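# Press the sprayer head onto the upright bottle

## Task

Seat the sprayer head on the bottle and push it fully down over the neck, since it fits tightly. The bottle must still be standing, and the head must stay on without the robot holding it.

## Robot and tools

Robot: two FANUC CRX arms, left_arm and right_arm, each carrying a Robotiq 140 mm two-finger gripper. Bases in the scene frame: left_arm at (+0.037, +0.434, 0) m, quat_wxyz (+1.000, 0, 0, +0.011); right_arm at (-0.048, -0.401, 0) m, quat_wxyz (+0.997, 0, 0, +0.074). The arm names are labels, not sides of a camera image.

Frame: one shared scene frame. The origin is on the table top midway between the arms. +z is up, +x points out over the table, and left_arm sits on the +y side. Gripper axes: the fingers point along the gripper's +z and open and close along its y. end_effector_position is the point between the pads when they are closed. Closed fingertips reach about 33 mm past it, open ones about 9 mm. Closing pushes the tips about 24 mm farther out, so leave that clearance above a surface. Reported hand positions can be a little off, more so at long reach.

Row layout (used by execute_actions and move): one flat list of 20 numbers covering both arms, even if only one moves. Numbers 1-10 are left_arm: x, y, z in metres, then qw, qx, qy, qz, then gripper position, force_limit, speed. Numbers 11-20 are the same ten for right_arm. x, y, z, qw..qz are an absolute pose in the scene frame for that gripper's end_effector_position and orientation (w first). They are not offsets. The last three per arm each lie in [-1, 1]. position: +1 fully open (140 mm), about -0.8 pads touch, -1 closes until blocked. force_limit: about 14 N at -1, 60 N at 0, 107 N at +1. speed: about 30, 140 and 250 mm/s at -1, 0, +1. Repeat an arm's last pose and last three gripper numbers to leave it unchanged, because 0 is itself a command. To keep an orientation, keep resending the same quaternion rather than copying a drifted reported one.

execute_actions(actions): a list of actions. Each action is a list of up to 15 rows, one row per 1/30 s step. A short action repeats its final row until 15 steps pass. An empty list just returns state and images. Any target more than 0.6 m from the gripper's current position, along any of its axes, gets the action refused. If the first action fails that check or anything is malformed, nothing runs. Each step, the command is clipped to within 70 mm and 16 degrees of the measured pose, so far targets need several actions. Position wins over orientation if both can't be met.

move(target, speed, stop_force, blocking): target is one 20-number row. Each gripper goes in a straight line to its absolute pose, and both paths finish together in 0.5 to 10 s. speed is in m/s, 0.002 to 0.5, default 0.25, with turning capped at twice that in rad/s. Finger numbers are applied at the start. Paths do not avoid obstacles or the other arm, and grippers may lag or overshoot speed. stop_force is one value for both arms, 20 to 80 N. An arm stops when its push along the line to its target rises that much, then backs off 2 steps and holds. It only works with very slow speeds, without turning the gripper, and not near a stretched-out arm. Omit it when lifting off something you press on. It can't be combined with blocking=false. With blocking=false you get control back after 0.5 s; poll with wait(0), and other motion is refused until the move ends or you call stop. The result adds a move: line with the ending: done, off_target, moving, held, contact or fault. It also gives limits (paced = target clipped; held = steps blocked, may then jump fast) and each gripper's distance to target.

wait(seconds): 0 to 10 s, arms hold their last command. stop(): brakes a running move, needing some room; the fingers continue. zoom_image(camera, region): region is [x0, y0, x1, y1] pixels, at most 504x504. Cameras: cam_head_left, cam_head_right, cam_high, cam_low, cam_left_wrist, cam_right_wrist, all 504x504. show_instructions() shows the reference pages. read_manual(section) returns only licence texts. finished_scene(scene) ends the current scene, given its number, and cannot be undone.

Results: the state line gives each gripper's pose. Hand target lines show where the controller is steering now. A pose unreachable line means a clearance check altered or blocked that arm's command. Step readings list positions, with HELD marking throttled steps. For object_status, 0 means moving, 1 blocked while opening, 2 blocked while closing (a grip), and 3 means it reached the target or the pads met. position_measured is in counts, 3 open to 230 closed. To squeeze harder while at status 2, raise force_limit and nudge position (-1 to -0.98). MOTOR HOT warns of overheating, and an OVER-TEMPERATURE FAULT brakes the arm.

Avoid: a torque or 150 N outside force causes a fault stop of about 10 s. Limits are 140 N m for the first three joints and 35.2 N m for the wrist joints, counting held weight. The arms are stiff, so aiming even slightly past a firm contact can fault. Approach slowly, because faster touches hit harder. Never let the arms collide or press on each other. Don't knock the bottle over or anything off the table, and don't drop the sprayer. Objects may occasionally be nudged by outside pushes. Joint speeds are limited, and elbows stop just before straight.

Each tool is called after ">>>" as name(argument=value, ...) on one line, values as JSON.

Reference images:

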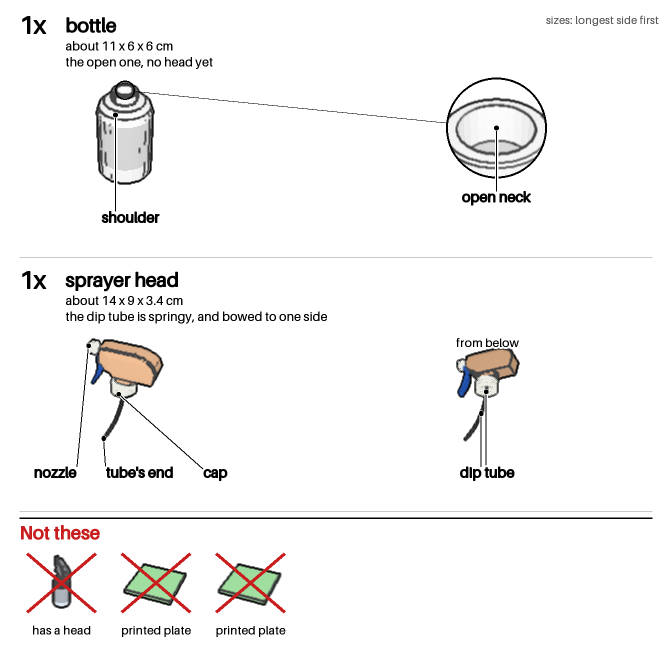

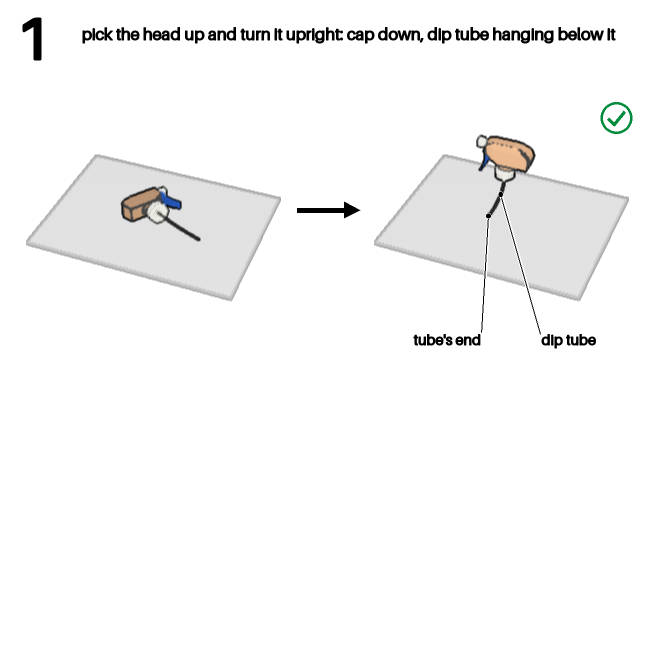

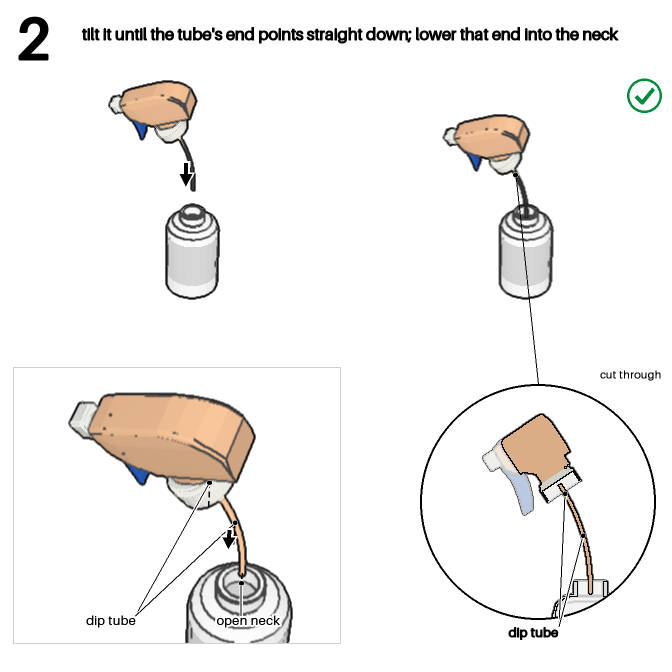

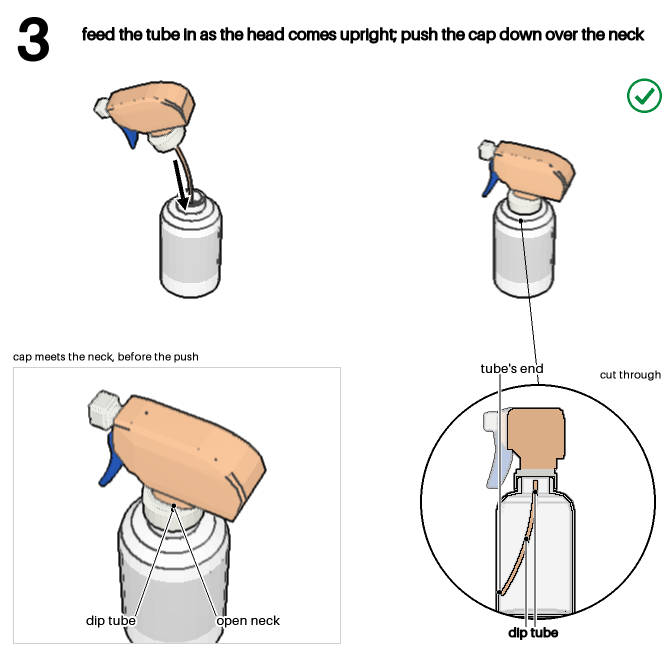

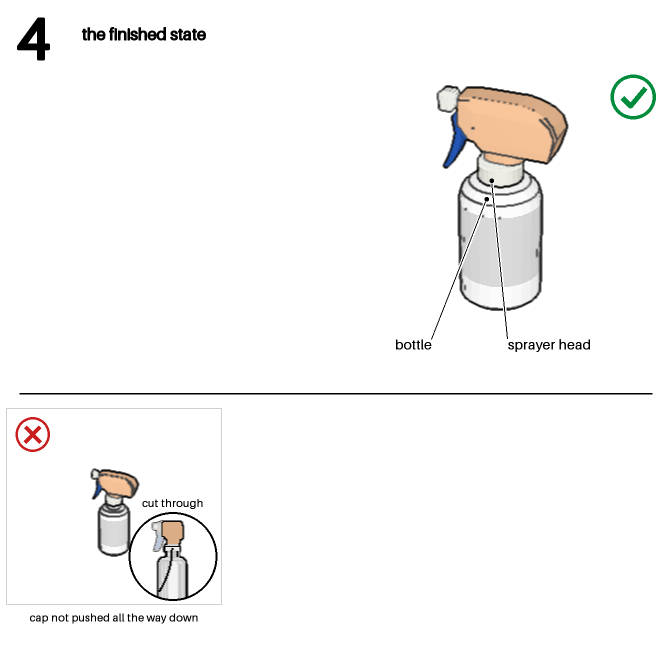

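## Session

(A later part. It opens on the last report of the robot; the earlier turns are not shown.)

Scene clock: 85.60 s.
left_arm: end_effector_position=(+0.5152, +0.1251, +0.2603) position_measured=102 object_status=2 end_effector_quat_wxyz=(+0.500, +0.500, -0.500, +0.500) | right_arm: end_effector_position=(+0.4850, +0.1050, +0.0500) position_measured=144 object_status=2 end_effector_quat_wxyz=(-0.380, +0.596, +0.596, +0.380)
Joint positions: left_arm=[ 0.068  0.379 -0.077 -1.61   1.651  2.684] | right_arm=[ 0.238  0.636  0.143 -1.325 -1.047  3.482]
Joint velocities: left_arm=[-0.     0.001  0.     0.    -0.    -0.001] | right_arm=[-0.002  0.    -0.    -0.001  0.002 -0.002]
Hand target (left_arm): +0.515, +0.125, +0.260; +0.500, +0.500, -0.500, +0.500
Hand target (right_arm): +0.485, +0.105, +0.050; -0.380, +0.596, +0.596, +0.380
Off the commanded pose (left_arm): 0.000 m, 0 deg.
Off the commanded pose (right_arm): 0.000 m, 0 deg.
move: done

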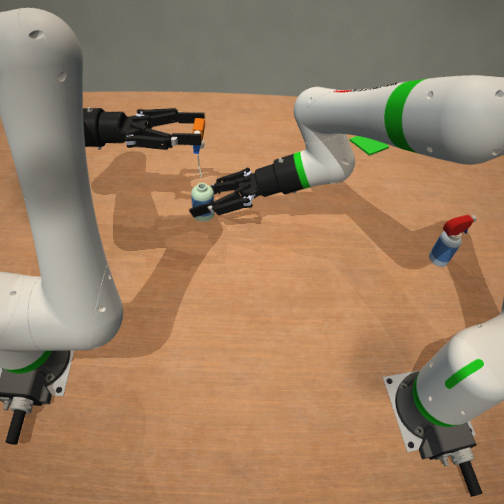

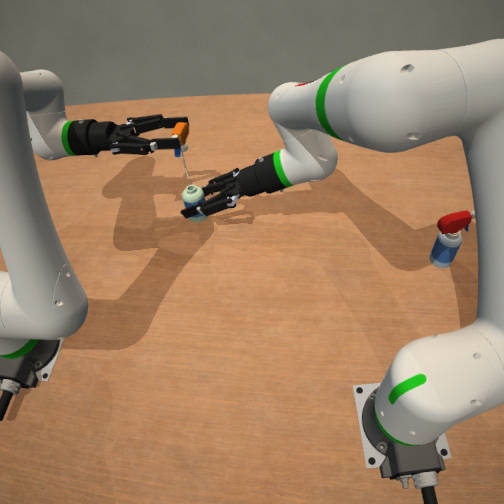

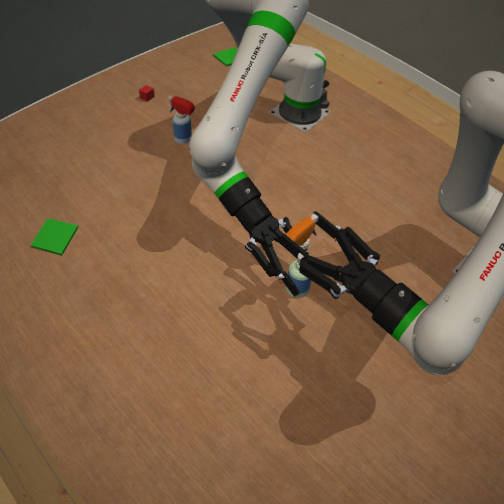

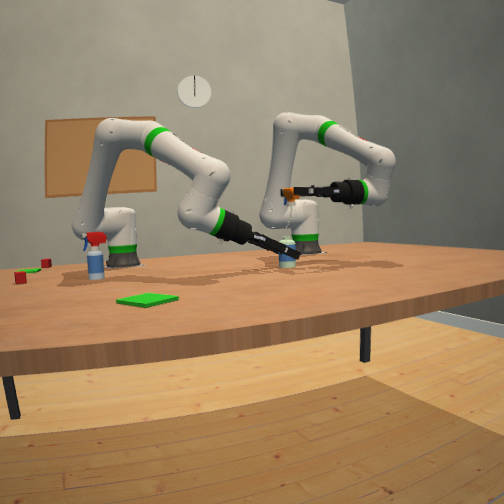

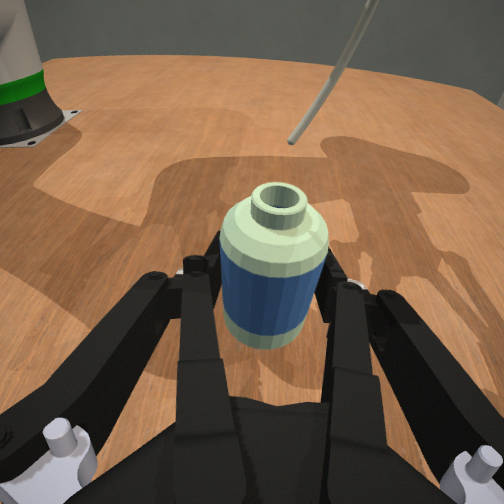

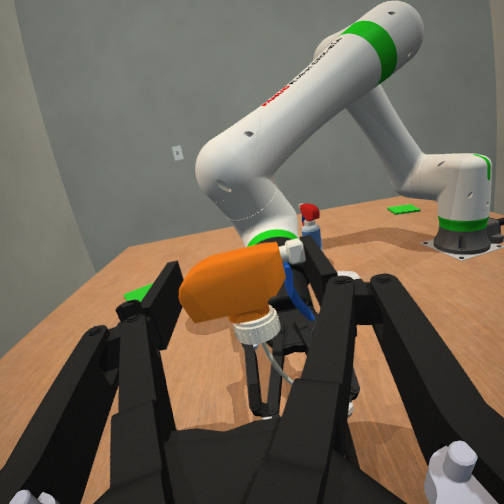

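>>> move(target=[0.511,0.125,0.21,0.5,0.5,-0.5,0.5,-1,0.5,0, 0.485,0.105,0.05,-0.38,0.596,0.596,0.38,-1,0,-0.3], speed=0.08)

>>> zoom_image(camera="cam_low", region=[230,160,350,280])

Scene clock: 90.67 s.
left_arm: end_effector_position=(+0.5112, +0.1250, +0.2100) position_measured=102 object_status=2 end_effector_quat_wxyz=(+0.500, +0.500, -0.500, +0.500) | right_arm: end_effector_position=(+0.4850, +0.1050, +0.0500) position_measured=144 object_status=2 end_effector_quat_wxyz=(-0.380, +0.596, +0.596, +0.380)
Joint positions: left_arm=[ 0.066  0.466 -0.103 -1.618  1.645  2.57 ] | right_arm=[ 0.238  0.636  0.143 -1.325 -1.047  3.482]
Joint velocities: left_arm=[ 0.001  0.     0.    -0.002 -0.     0.   ] | right_arm=[ 0.    -0.    -0.     0.001 -0.     0.001]
Hand target (left_arm): +0.511, +0.125, +0.210; +0.500, +0.500, -0.500, +0.500
Hand target (right_arm): +0.485, +0.105, +0.050; -0.380, +0.596, +0.596, +0.380
Off the commanded pose (left_arm): 0.000 m, 0 deg.
Off the commanded pose (right_arm): 0.000 m, 0 deg.
move: done

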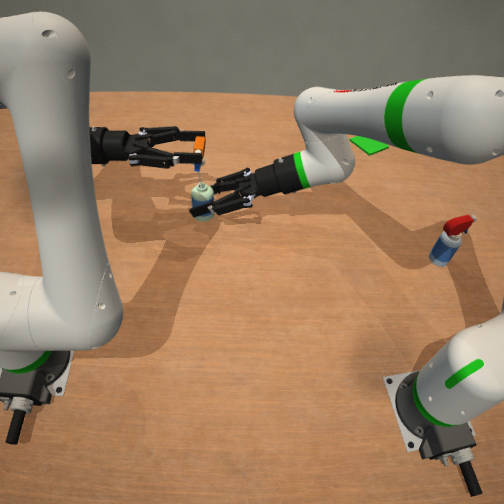

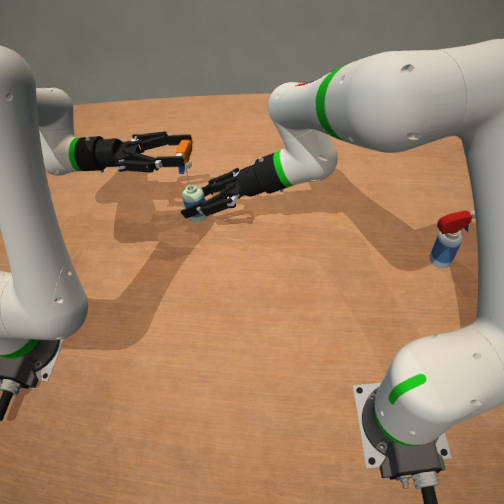

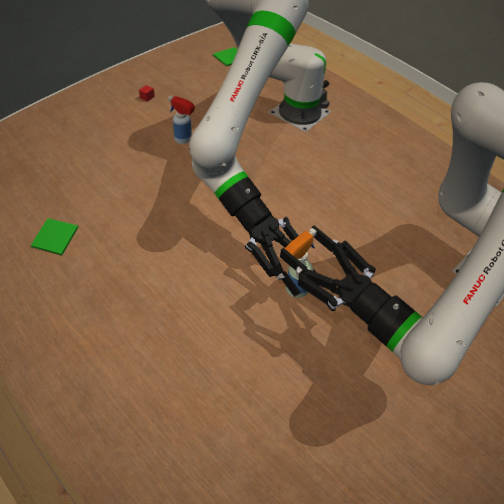

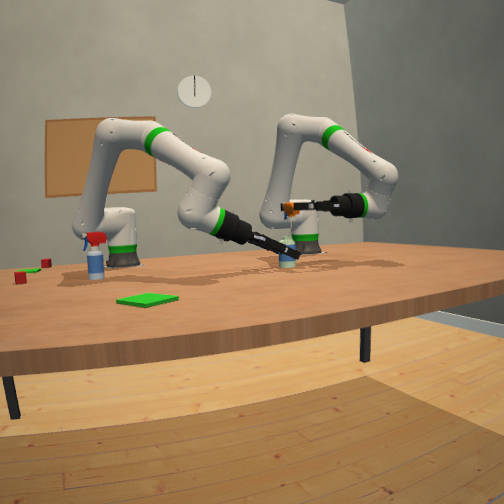

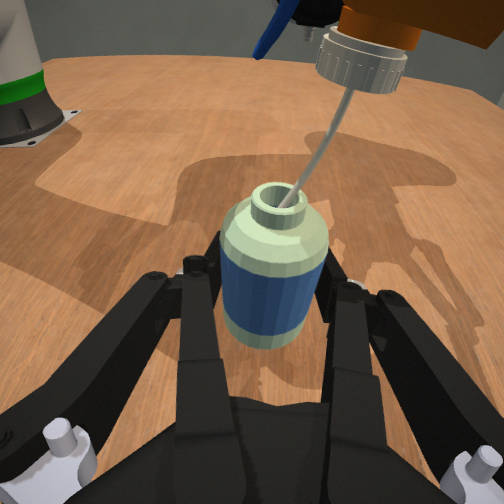

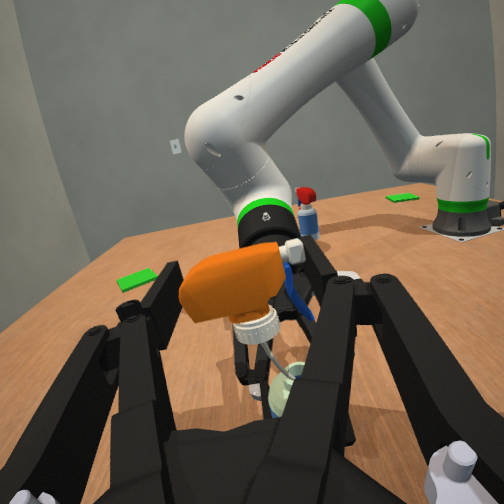

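Region (230, 160, 350, 280) of cam_low's 504x504 image, scaled by 4.200, with more detail than that image has.

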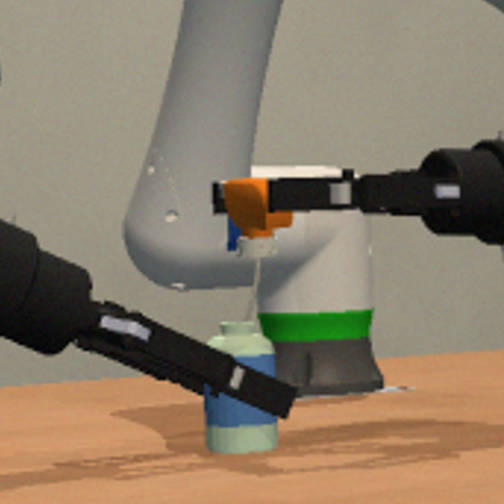

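>>> move(target=[0.482,0.125,0.17,0.4685,0.4685,-0.5295,0.5295,-1,0.5,0, 0.485,0.105,0.05,-0.38,0.596,0.596,0.38,-1,0,-0.3], speed=0.06)

>>> zoom_image(camera="cam_low", region=[230,160,350,280])

Scene clock: 96.87 s.
left_arm: end_effector_position=(+0.4822, +0.1250, +0.1700) position_measured=102 object_status=2 end_effector_quat_wxyz=(+0.469, +0.468, -0.529, +0.530) | right_arm: end_effector_position=(+0.4850, +0.1050, +0.0500) position_measured=144 object_status=2 end_effector_quat_wxyz=(-0.380, +0.596, +0.596, +0.380)
Joint positions: left_arm=[ 0.069  0.506 -0.184 -1.628  1.641  2.327] | right_arm=[ 0.238  0.636  0.143 -1.325 -1.047  3.482]
Joint velocities: left_arm=[-0.001  0.001 -0.    -0.     0.    -0.002] | right_arm=[-0.     0.     0.    -0.001  0.002  0.   ]
Hand target (left_arm): +0.482, +0.125, +0.170; +0.469, +0.468, -0.529, +0.530
Hand target (right_arm): +0.485, +0.105, +0.050; -0.380, +0.596, +0.596, +0.380
Off the commanded pose (left_arm): 0.000 m, 0 deg.
Off the commanded pose (right_arm): 0.000 m, 0 deg.
move: done

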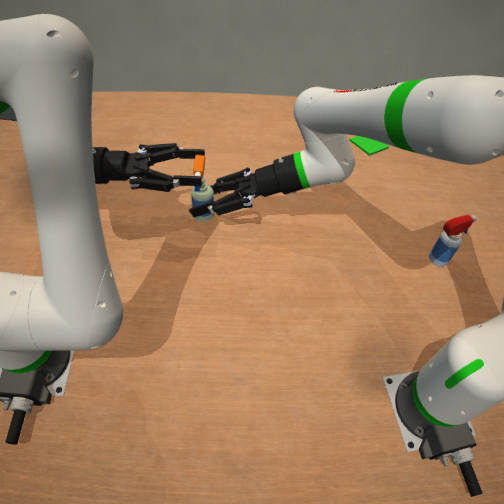

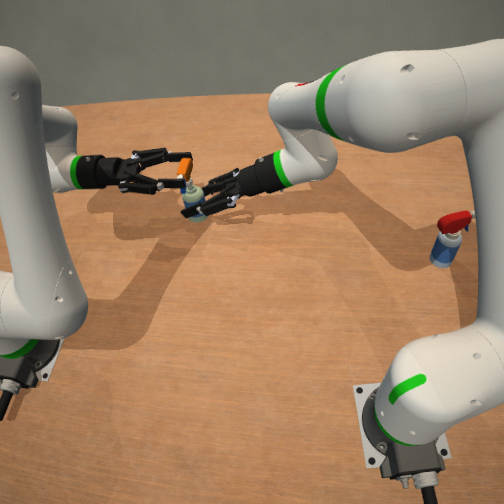

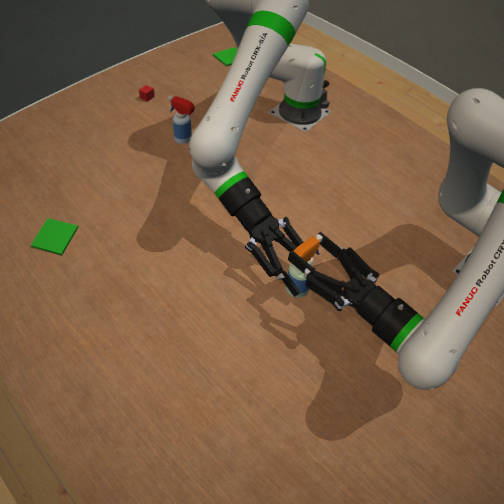

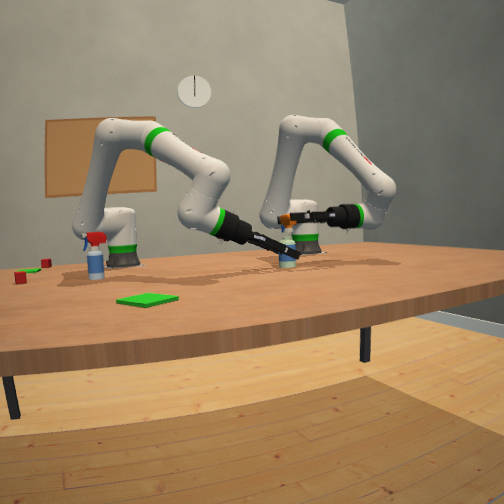

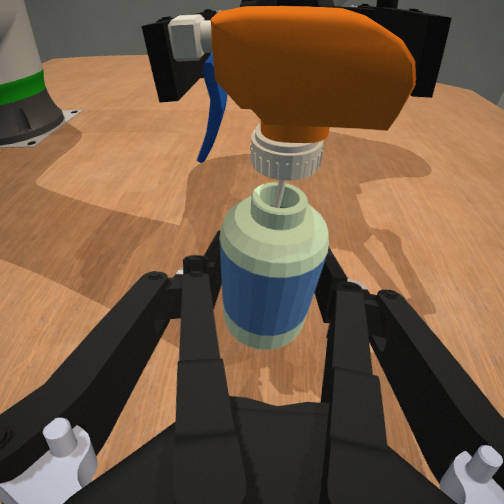

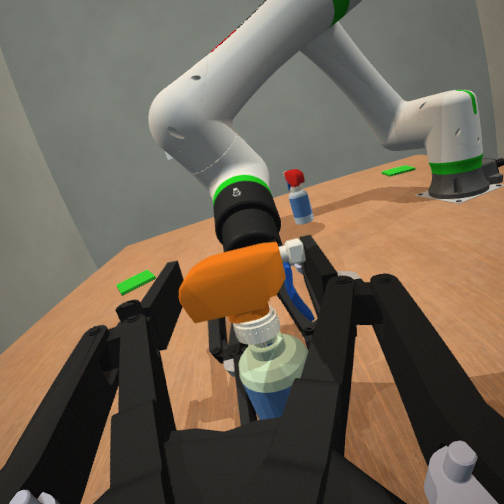

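Region (230, 160, 350, 280) of cam_low's 504x504 image, scaled by 4.200, with more detail than that image has.

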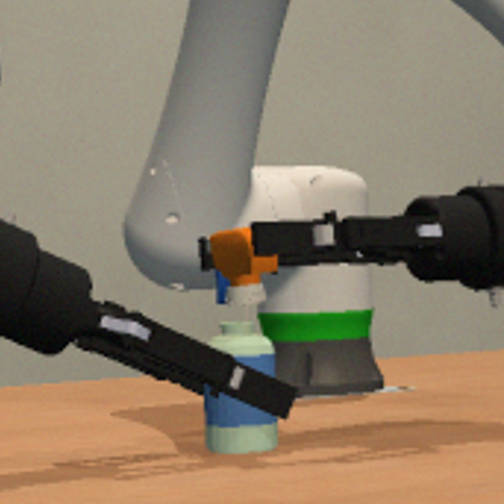

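>>> move(target=[0.480,0.121,0.13,0.4685,0.4685,-0.5295,0.5295,-1,1,0, 0.485,0.105,0.05,-0.38,0.596,0.596,0.38,-1,0,-0.3], speed=0.015, stop_force=60)

>>> zoom_image(camera="cam_low", region=[230,160,350,280])

Scene clock: 100.73 s.
left_arm: end_effector_position=(+0.4813, +0.1233, +0.1543) position_measured=102 object_status=2 end_effector_quat_wxyz=(+0.469, +0.468, -0.529, +0.530) | right_arm: end_effector_position=(+0.4850, +0.1050, +0.0500) position_measured=144 object_status=2 end_effector_quat_wxyz=(-0.380, +0.596, +0.596, +0.380)
Joint positions: left_arm=[ 0.065  0.541 -0.185 -1.628  1.636  2.292] | right_arm=[ 0.238  0.636  0.143 -1.325 -1.047  3.482]
Joint velocities: left_arm=[ 0.    -0.002 -0.001  0.     0.003  0.002] | right_arm=[ 0.    -0.     0.    -0.    -0.001 -0.   ]
Hand target (left_arm): +0.481, +0.123, +0.155; +0.469, +0.468, -0.529, +0.530
Hand target (right_arm): +0.485, +0.105, +0.050; -0.380, +0.596, +0.596, +0.380
Off the commanded pose (left_arm): 0.024 m, 0 deg.
Off the commanded pose (right_arm): 0.000 m, 0 deg.
move: contact (left_arm)

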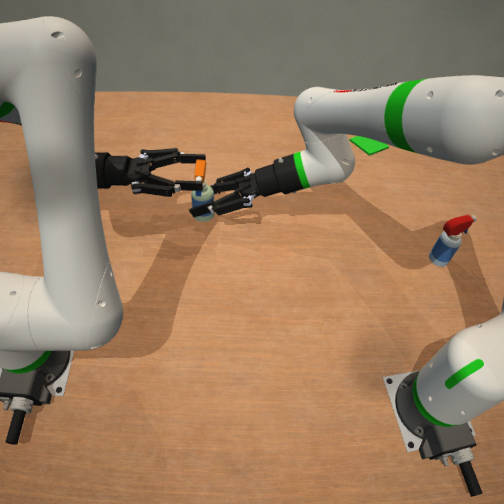

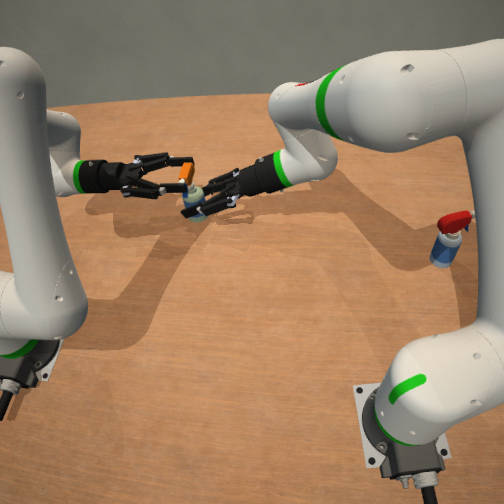

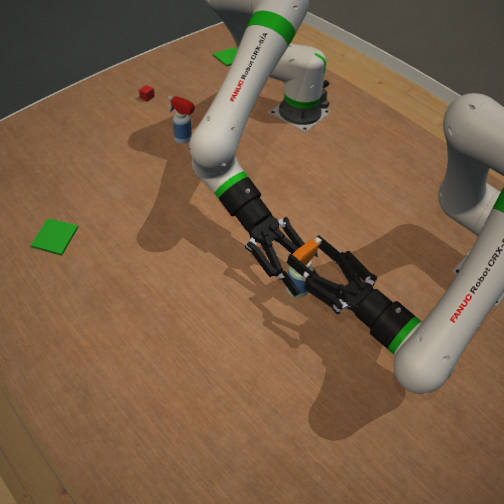

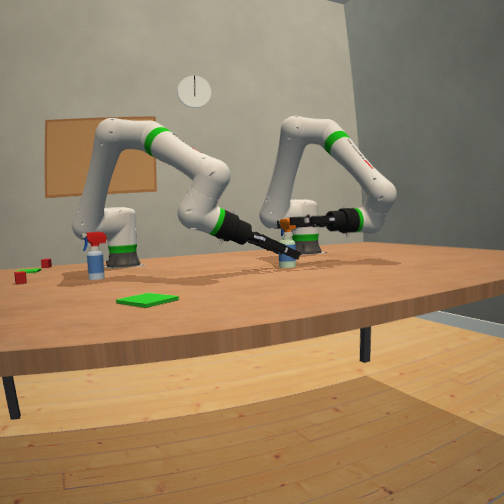

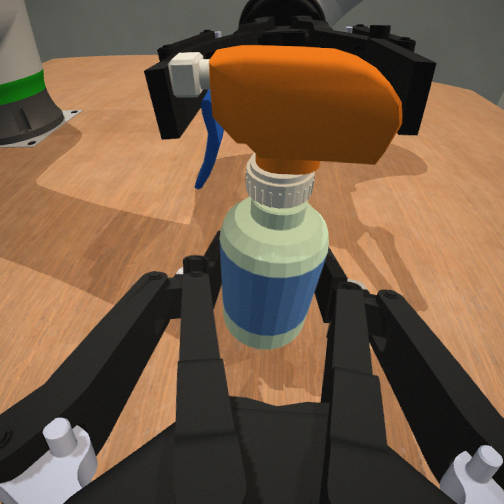

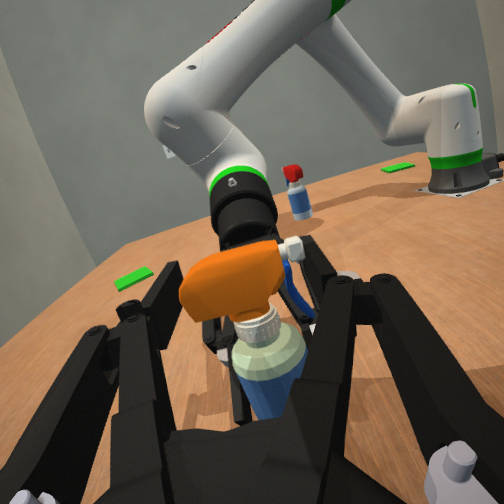

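Region (230, 160, 350, 280) of cam_low's 504x504 image, scaled by 4.200, with more detail than that image has.

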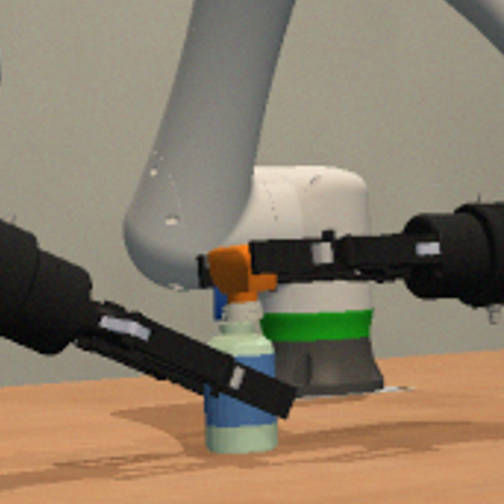

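>>> move(target=[0.480,0.120,0.158,0.4685,0.4685,-0.5295,0.5295,-0.98,1,0, 0.485,0.105,0.05,-0.38,0.596,0.596,0.38,-1,0,-0.3], speed=0.03)

>>> move(target=[0.480,0.120,0.13,0.4685,0.4685,-0.5295,0.5295,-0.98,1,0, 0.485,0.105,0.05,-0.38,0.596,0.596,0.38,-1,0,-0.3], speed=0.01, stop_force=80)

>>> zoom_image(camera="cam_low", region=[230,160,350,280])

Scene clock: 106.27 s.
left_arm: end_effector_position=(+0.4800, +0.1200, +0.1580) position_measured=104 object_status=2 end_effector_quat_wxyz=(+0.469, +0.469, -0.530, +0.530) | right_arm: end_effector_position=(+0.4850, +0.1050, +0.0500) position_measured=144 object_status=2 end_effector_quat_wxyz=(-0.380, +0.596, +0.596, +0.380)
Joint positions: left_arm=[ 0.059  0.529 -0.19  -1.624  1.632  2.299] | right_arm=[ 0.238  0.636  0.143 -1.325 -1.047  3.482]
Joint velocities: left_arm=[ 0.001  0.    -0.     0.002 -0.     0.002] | right_arm=[ 0.     0.     0.     0.001 -0.001 -0.001]
Hand target (left_arm): +0.480, +0.120, +0.158; +0.469, +0.469, -0.530, +0.530
Hand target (right_arm): +0.485, +0.105, +0.050; -0.380, +0.596, +0.596, +0.380
Off the commanded pose (left_arm): 0.000 m, 0 deg.
Off the commanded pose (right_arm): 0.000 m, 0 deg.
move: done

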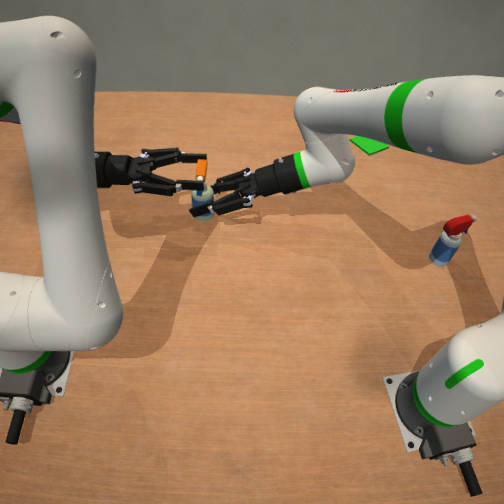

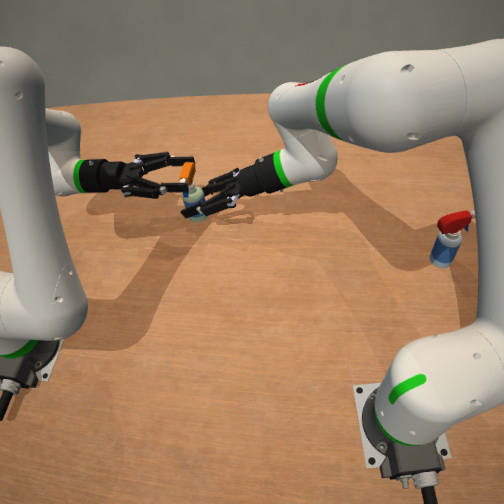

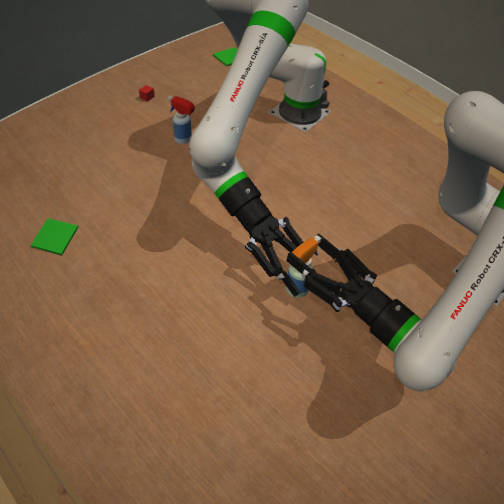

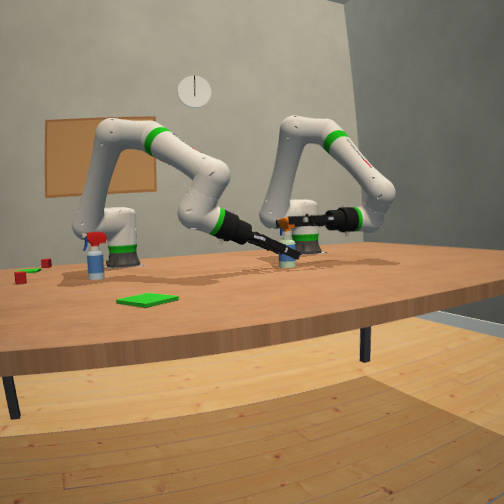

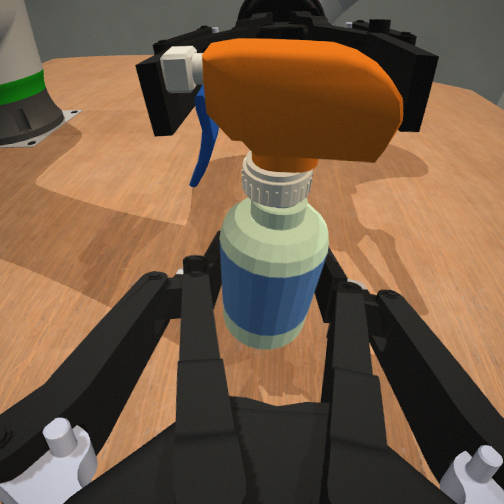

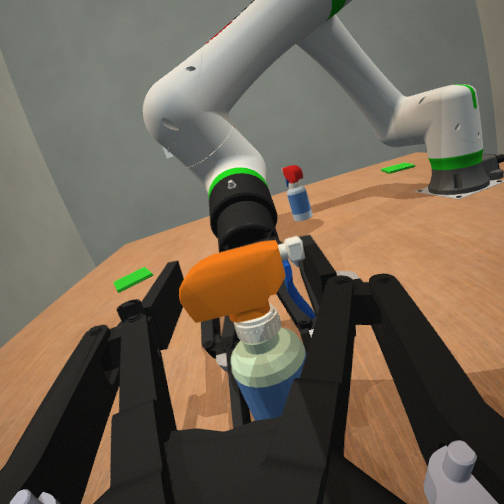

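Scene clock: 108.13 s.
left_arm: end_effector_position=(+0.4802, +0.1199, +0.1431) position_measured=104 object_status=2 end_effector_quat_wxyz=(+0.469, +0.468, -0.529, +0.530) | right_arm: end_effector_position=(+0.4850, +0.1049, +0.0500) position_measured=144 object_status=2 end_effector_quat_wxyz=(-0.380, +0.596, +0.596, +0.380)
Joint positions: left_arm=[ 0.059  0.565 -0.187 -1.625  1.63   2.266] | right_arm=[ 0.238  0.636  0.143 -1.325 -1.047  3.482]
Joint velocities: left_arm=[-0.001 -0.003 -0.001  0.001 -0.     0.003] | right_arm=[-0.001 -0.    -0.    -0.001  0.001 -0.   ]
Hand target (left_arm): +0.480, +0.120, +0.143; +0.469, +0.468, -0.529, +0.530
Hand target (right_arm): +0.485, +0.105, +0.050; -0.380, +0.596, +0.596, +0.380
Off the commanded pose (left_arm): 0.013 m, 0 deg.
Off the commanded pose (right_arm): 0.000 m, 0 deg.
move: contact (left_arm)

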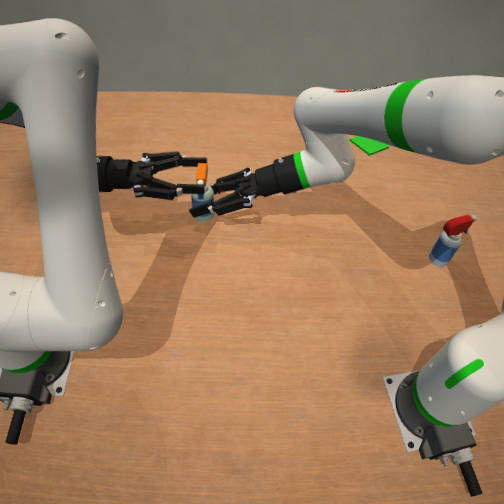

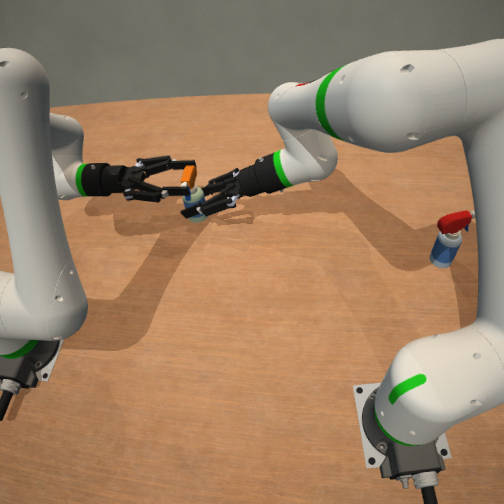

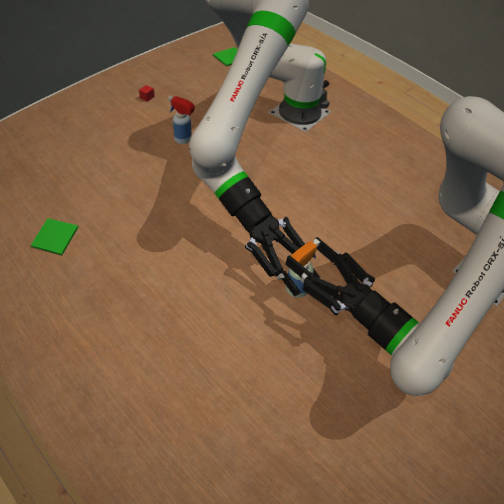

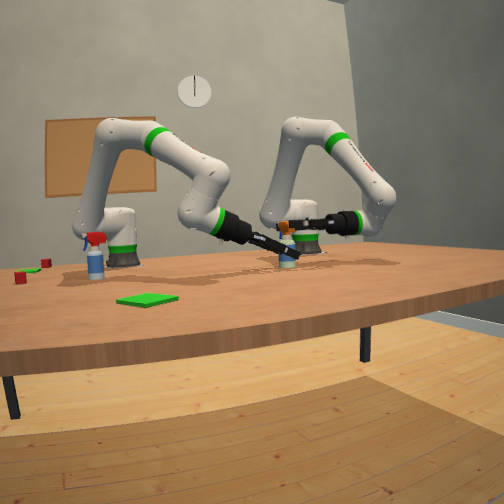

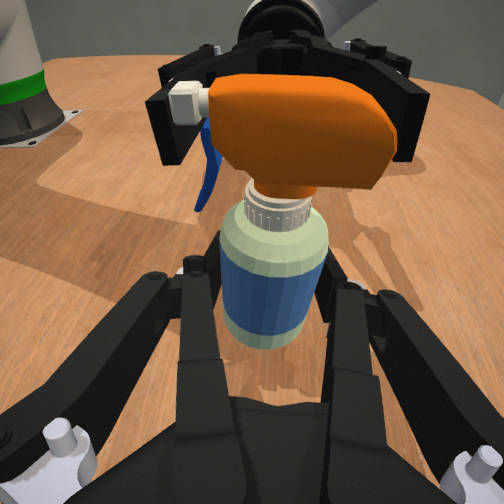

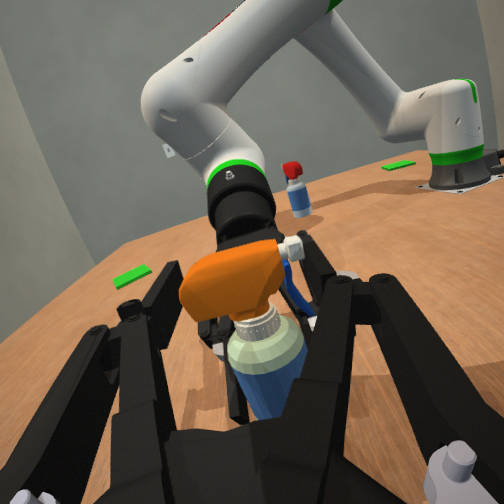

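Region (230, 160, 350, 280) of cam_low's 504x504 image, scaled by 4.200, with more detail than that image has.

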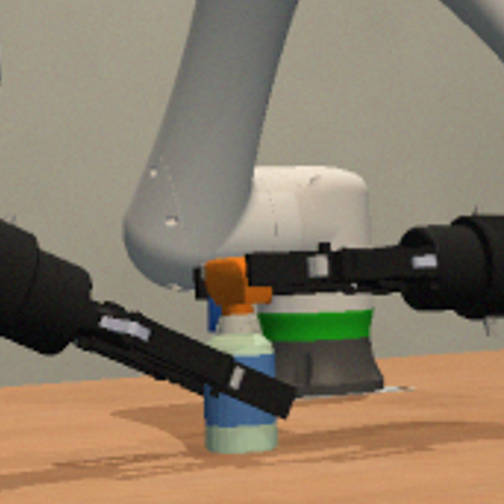

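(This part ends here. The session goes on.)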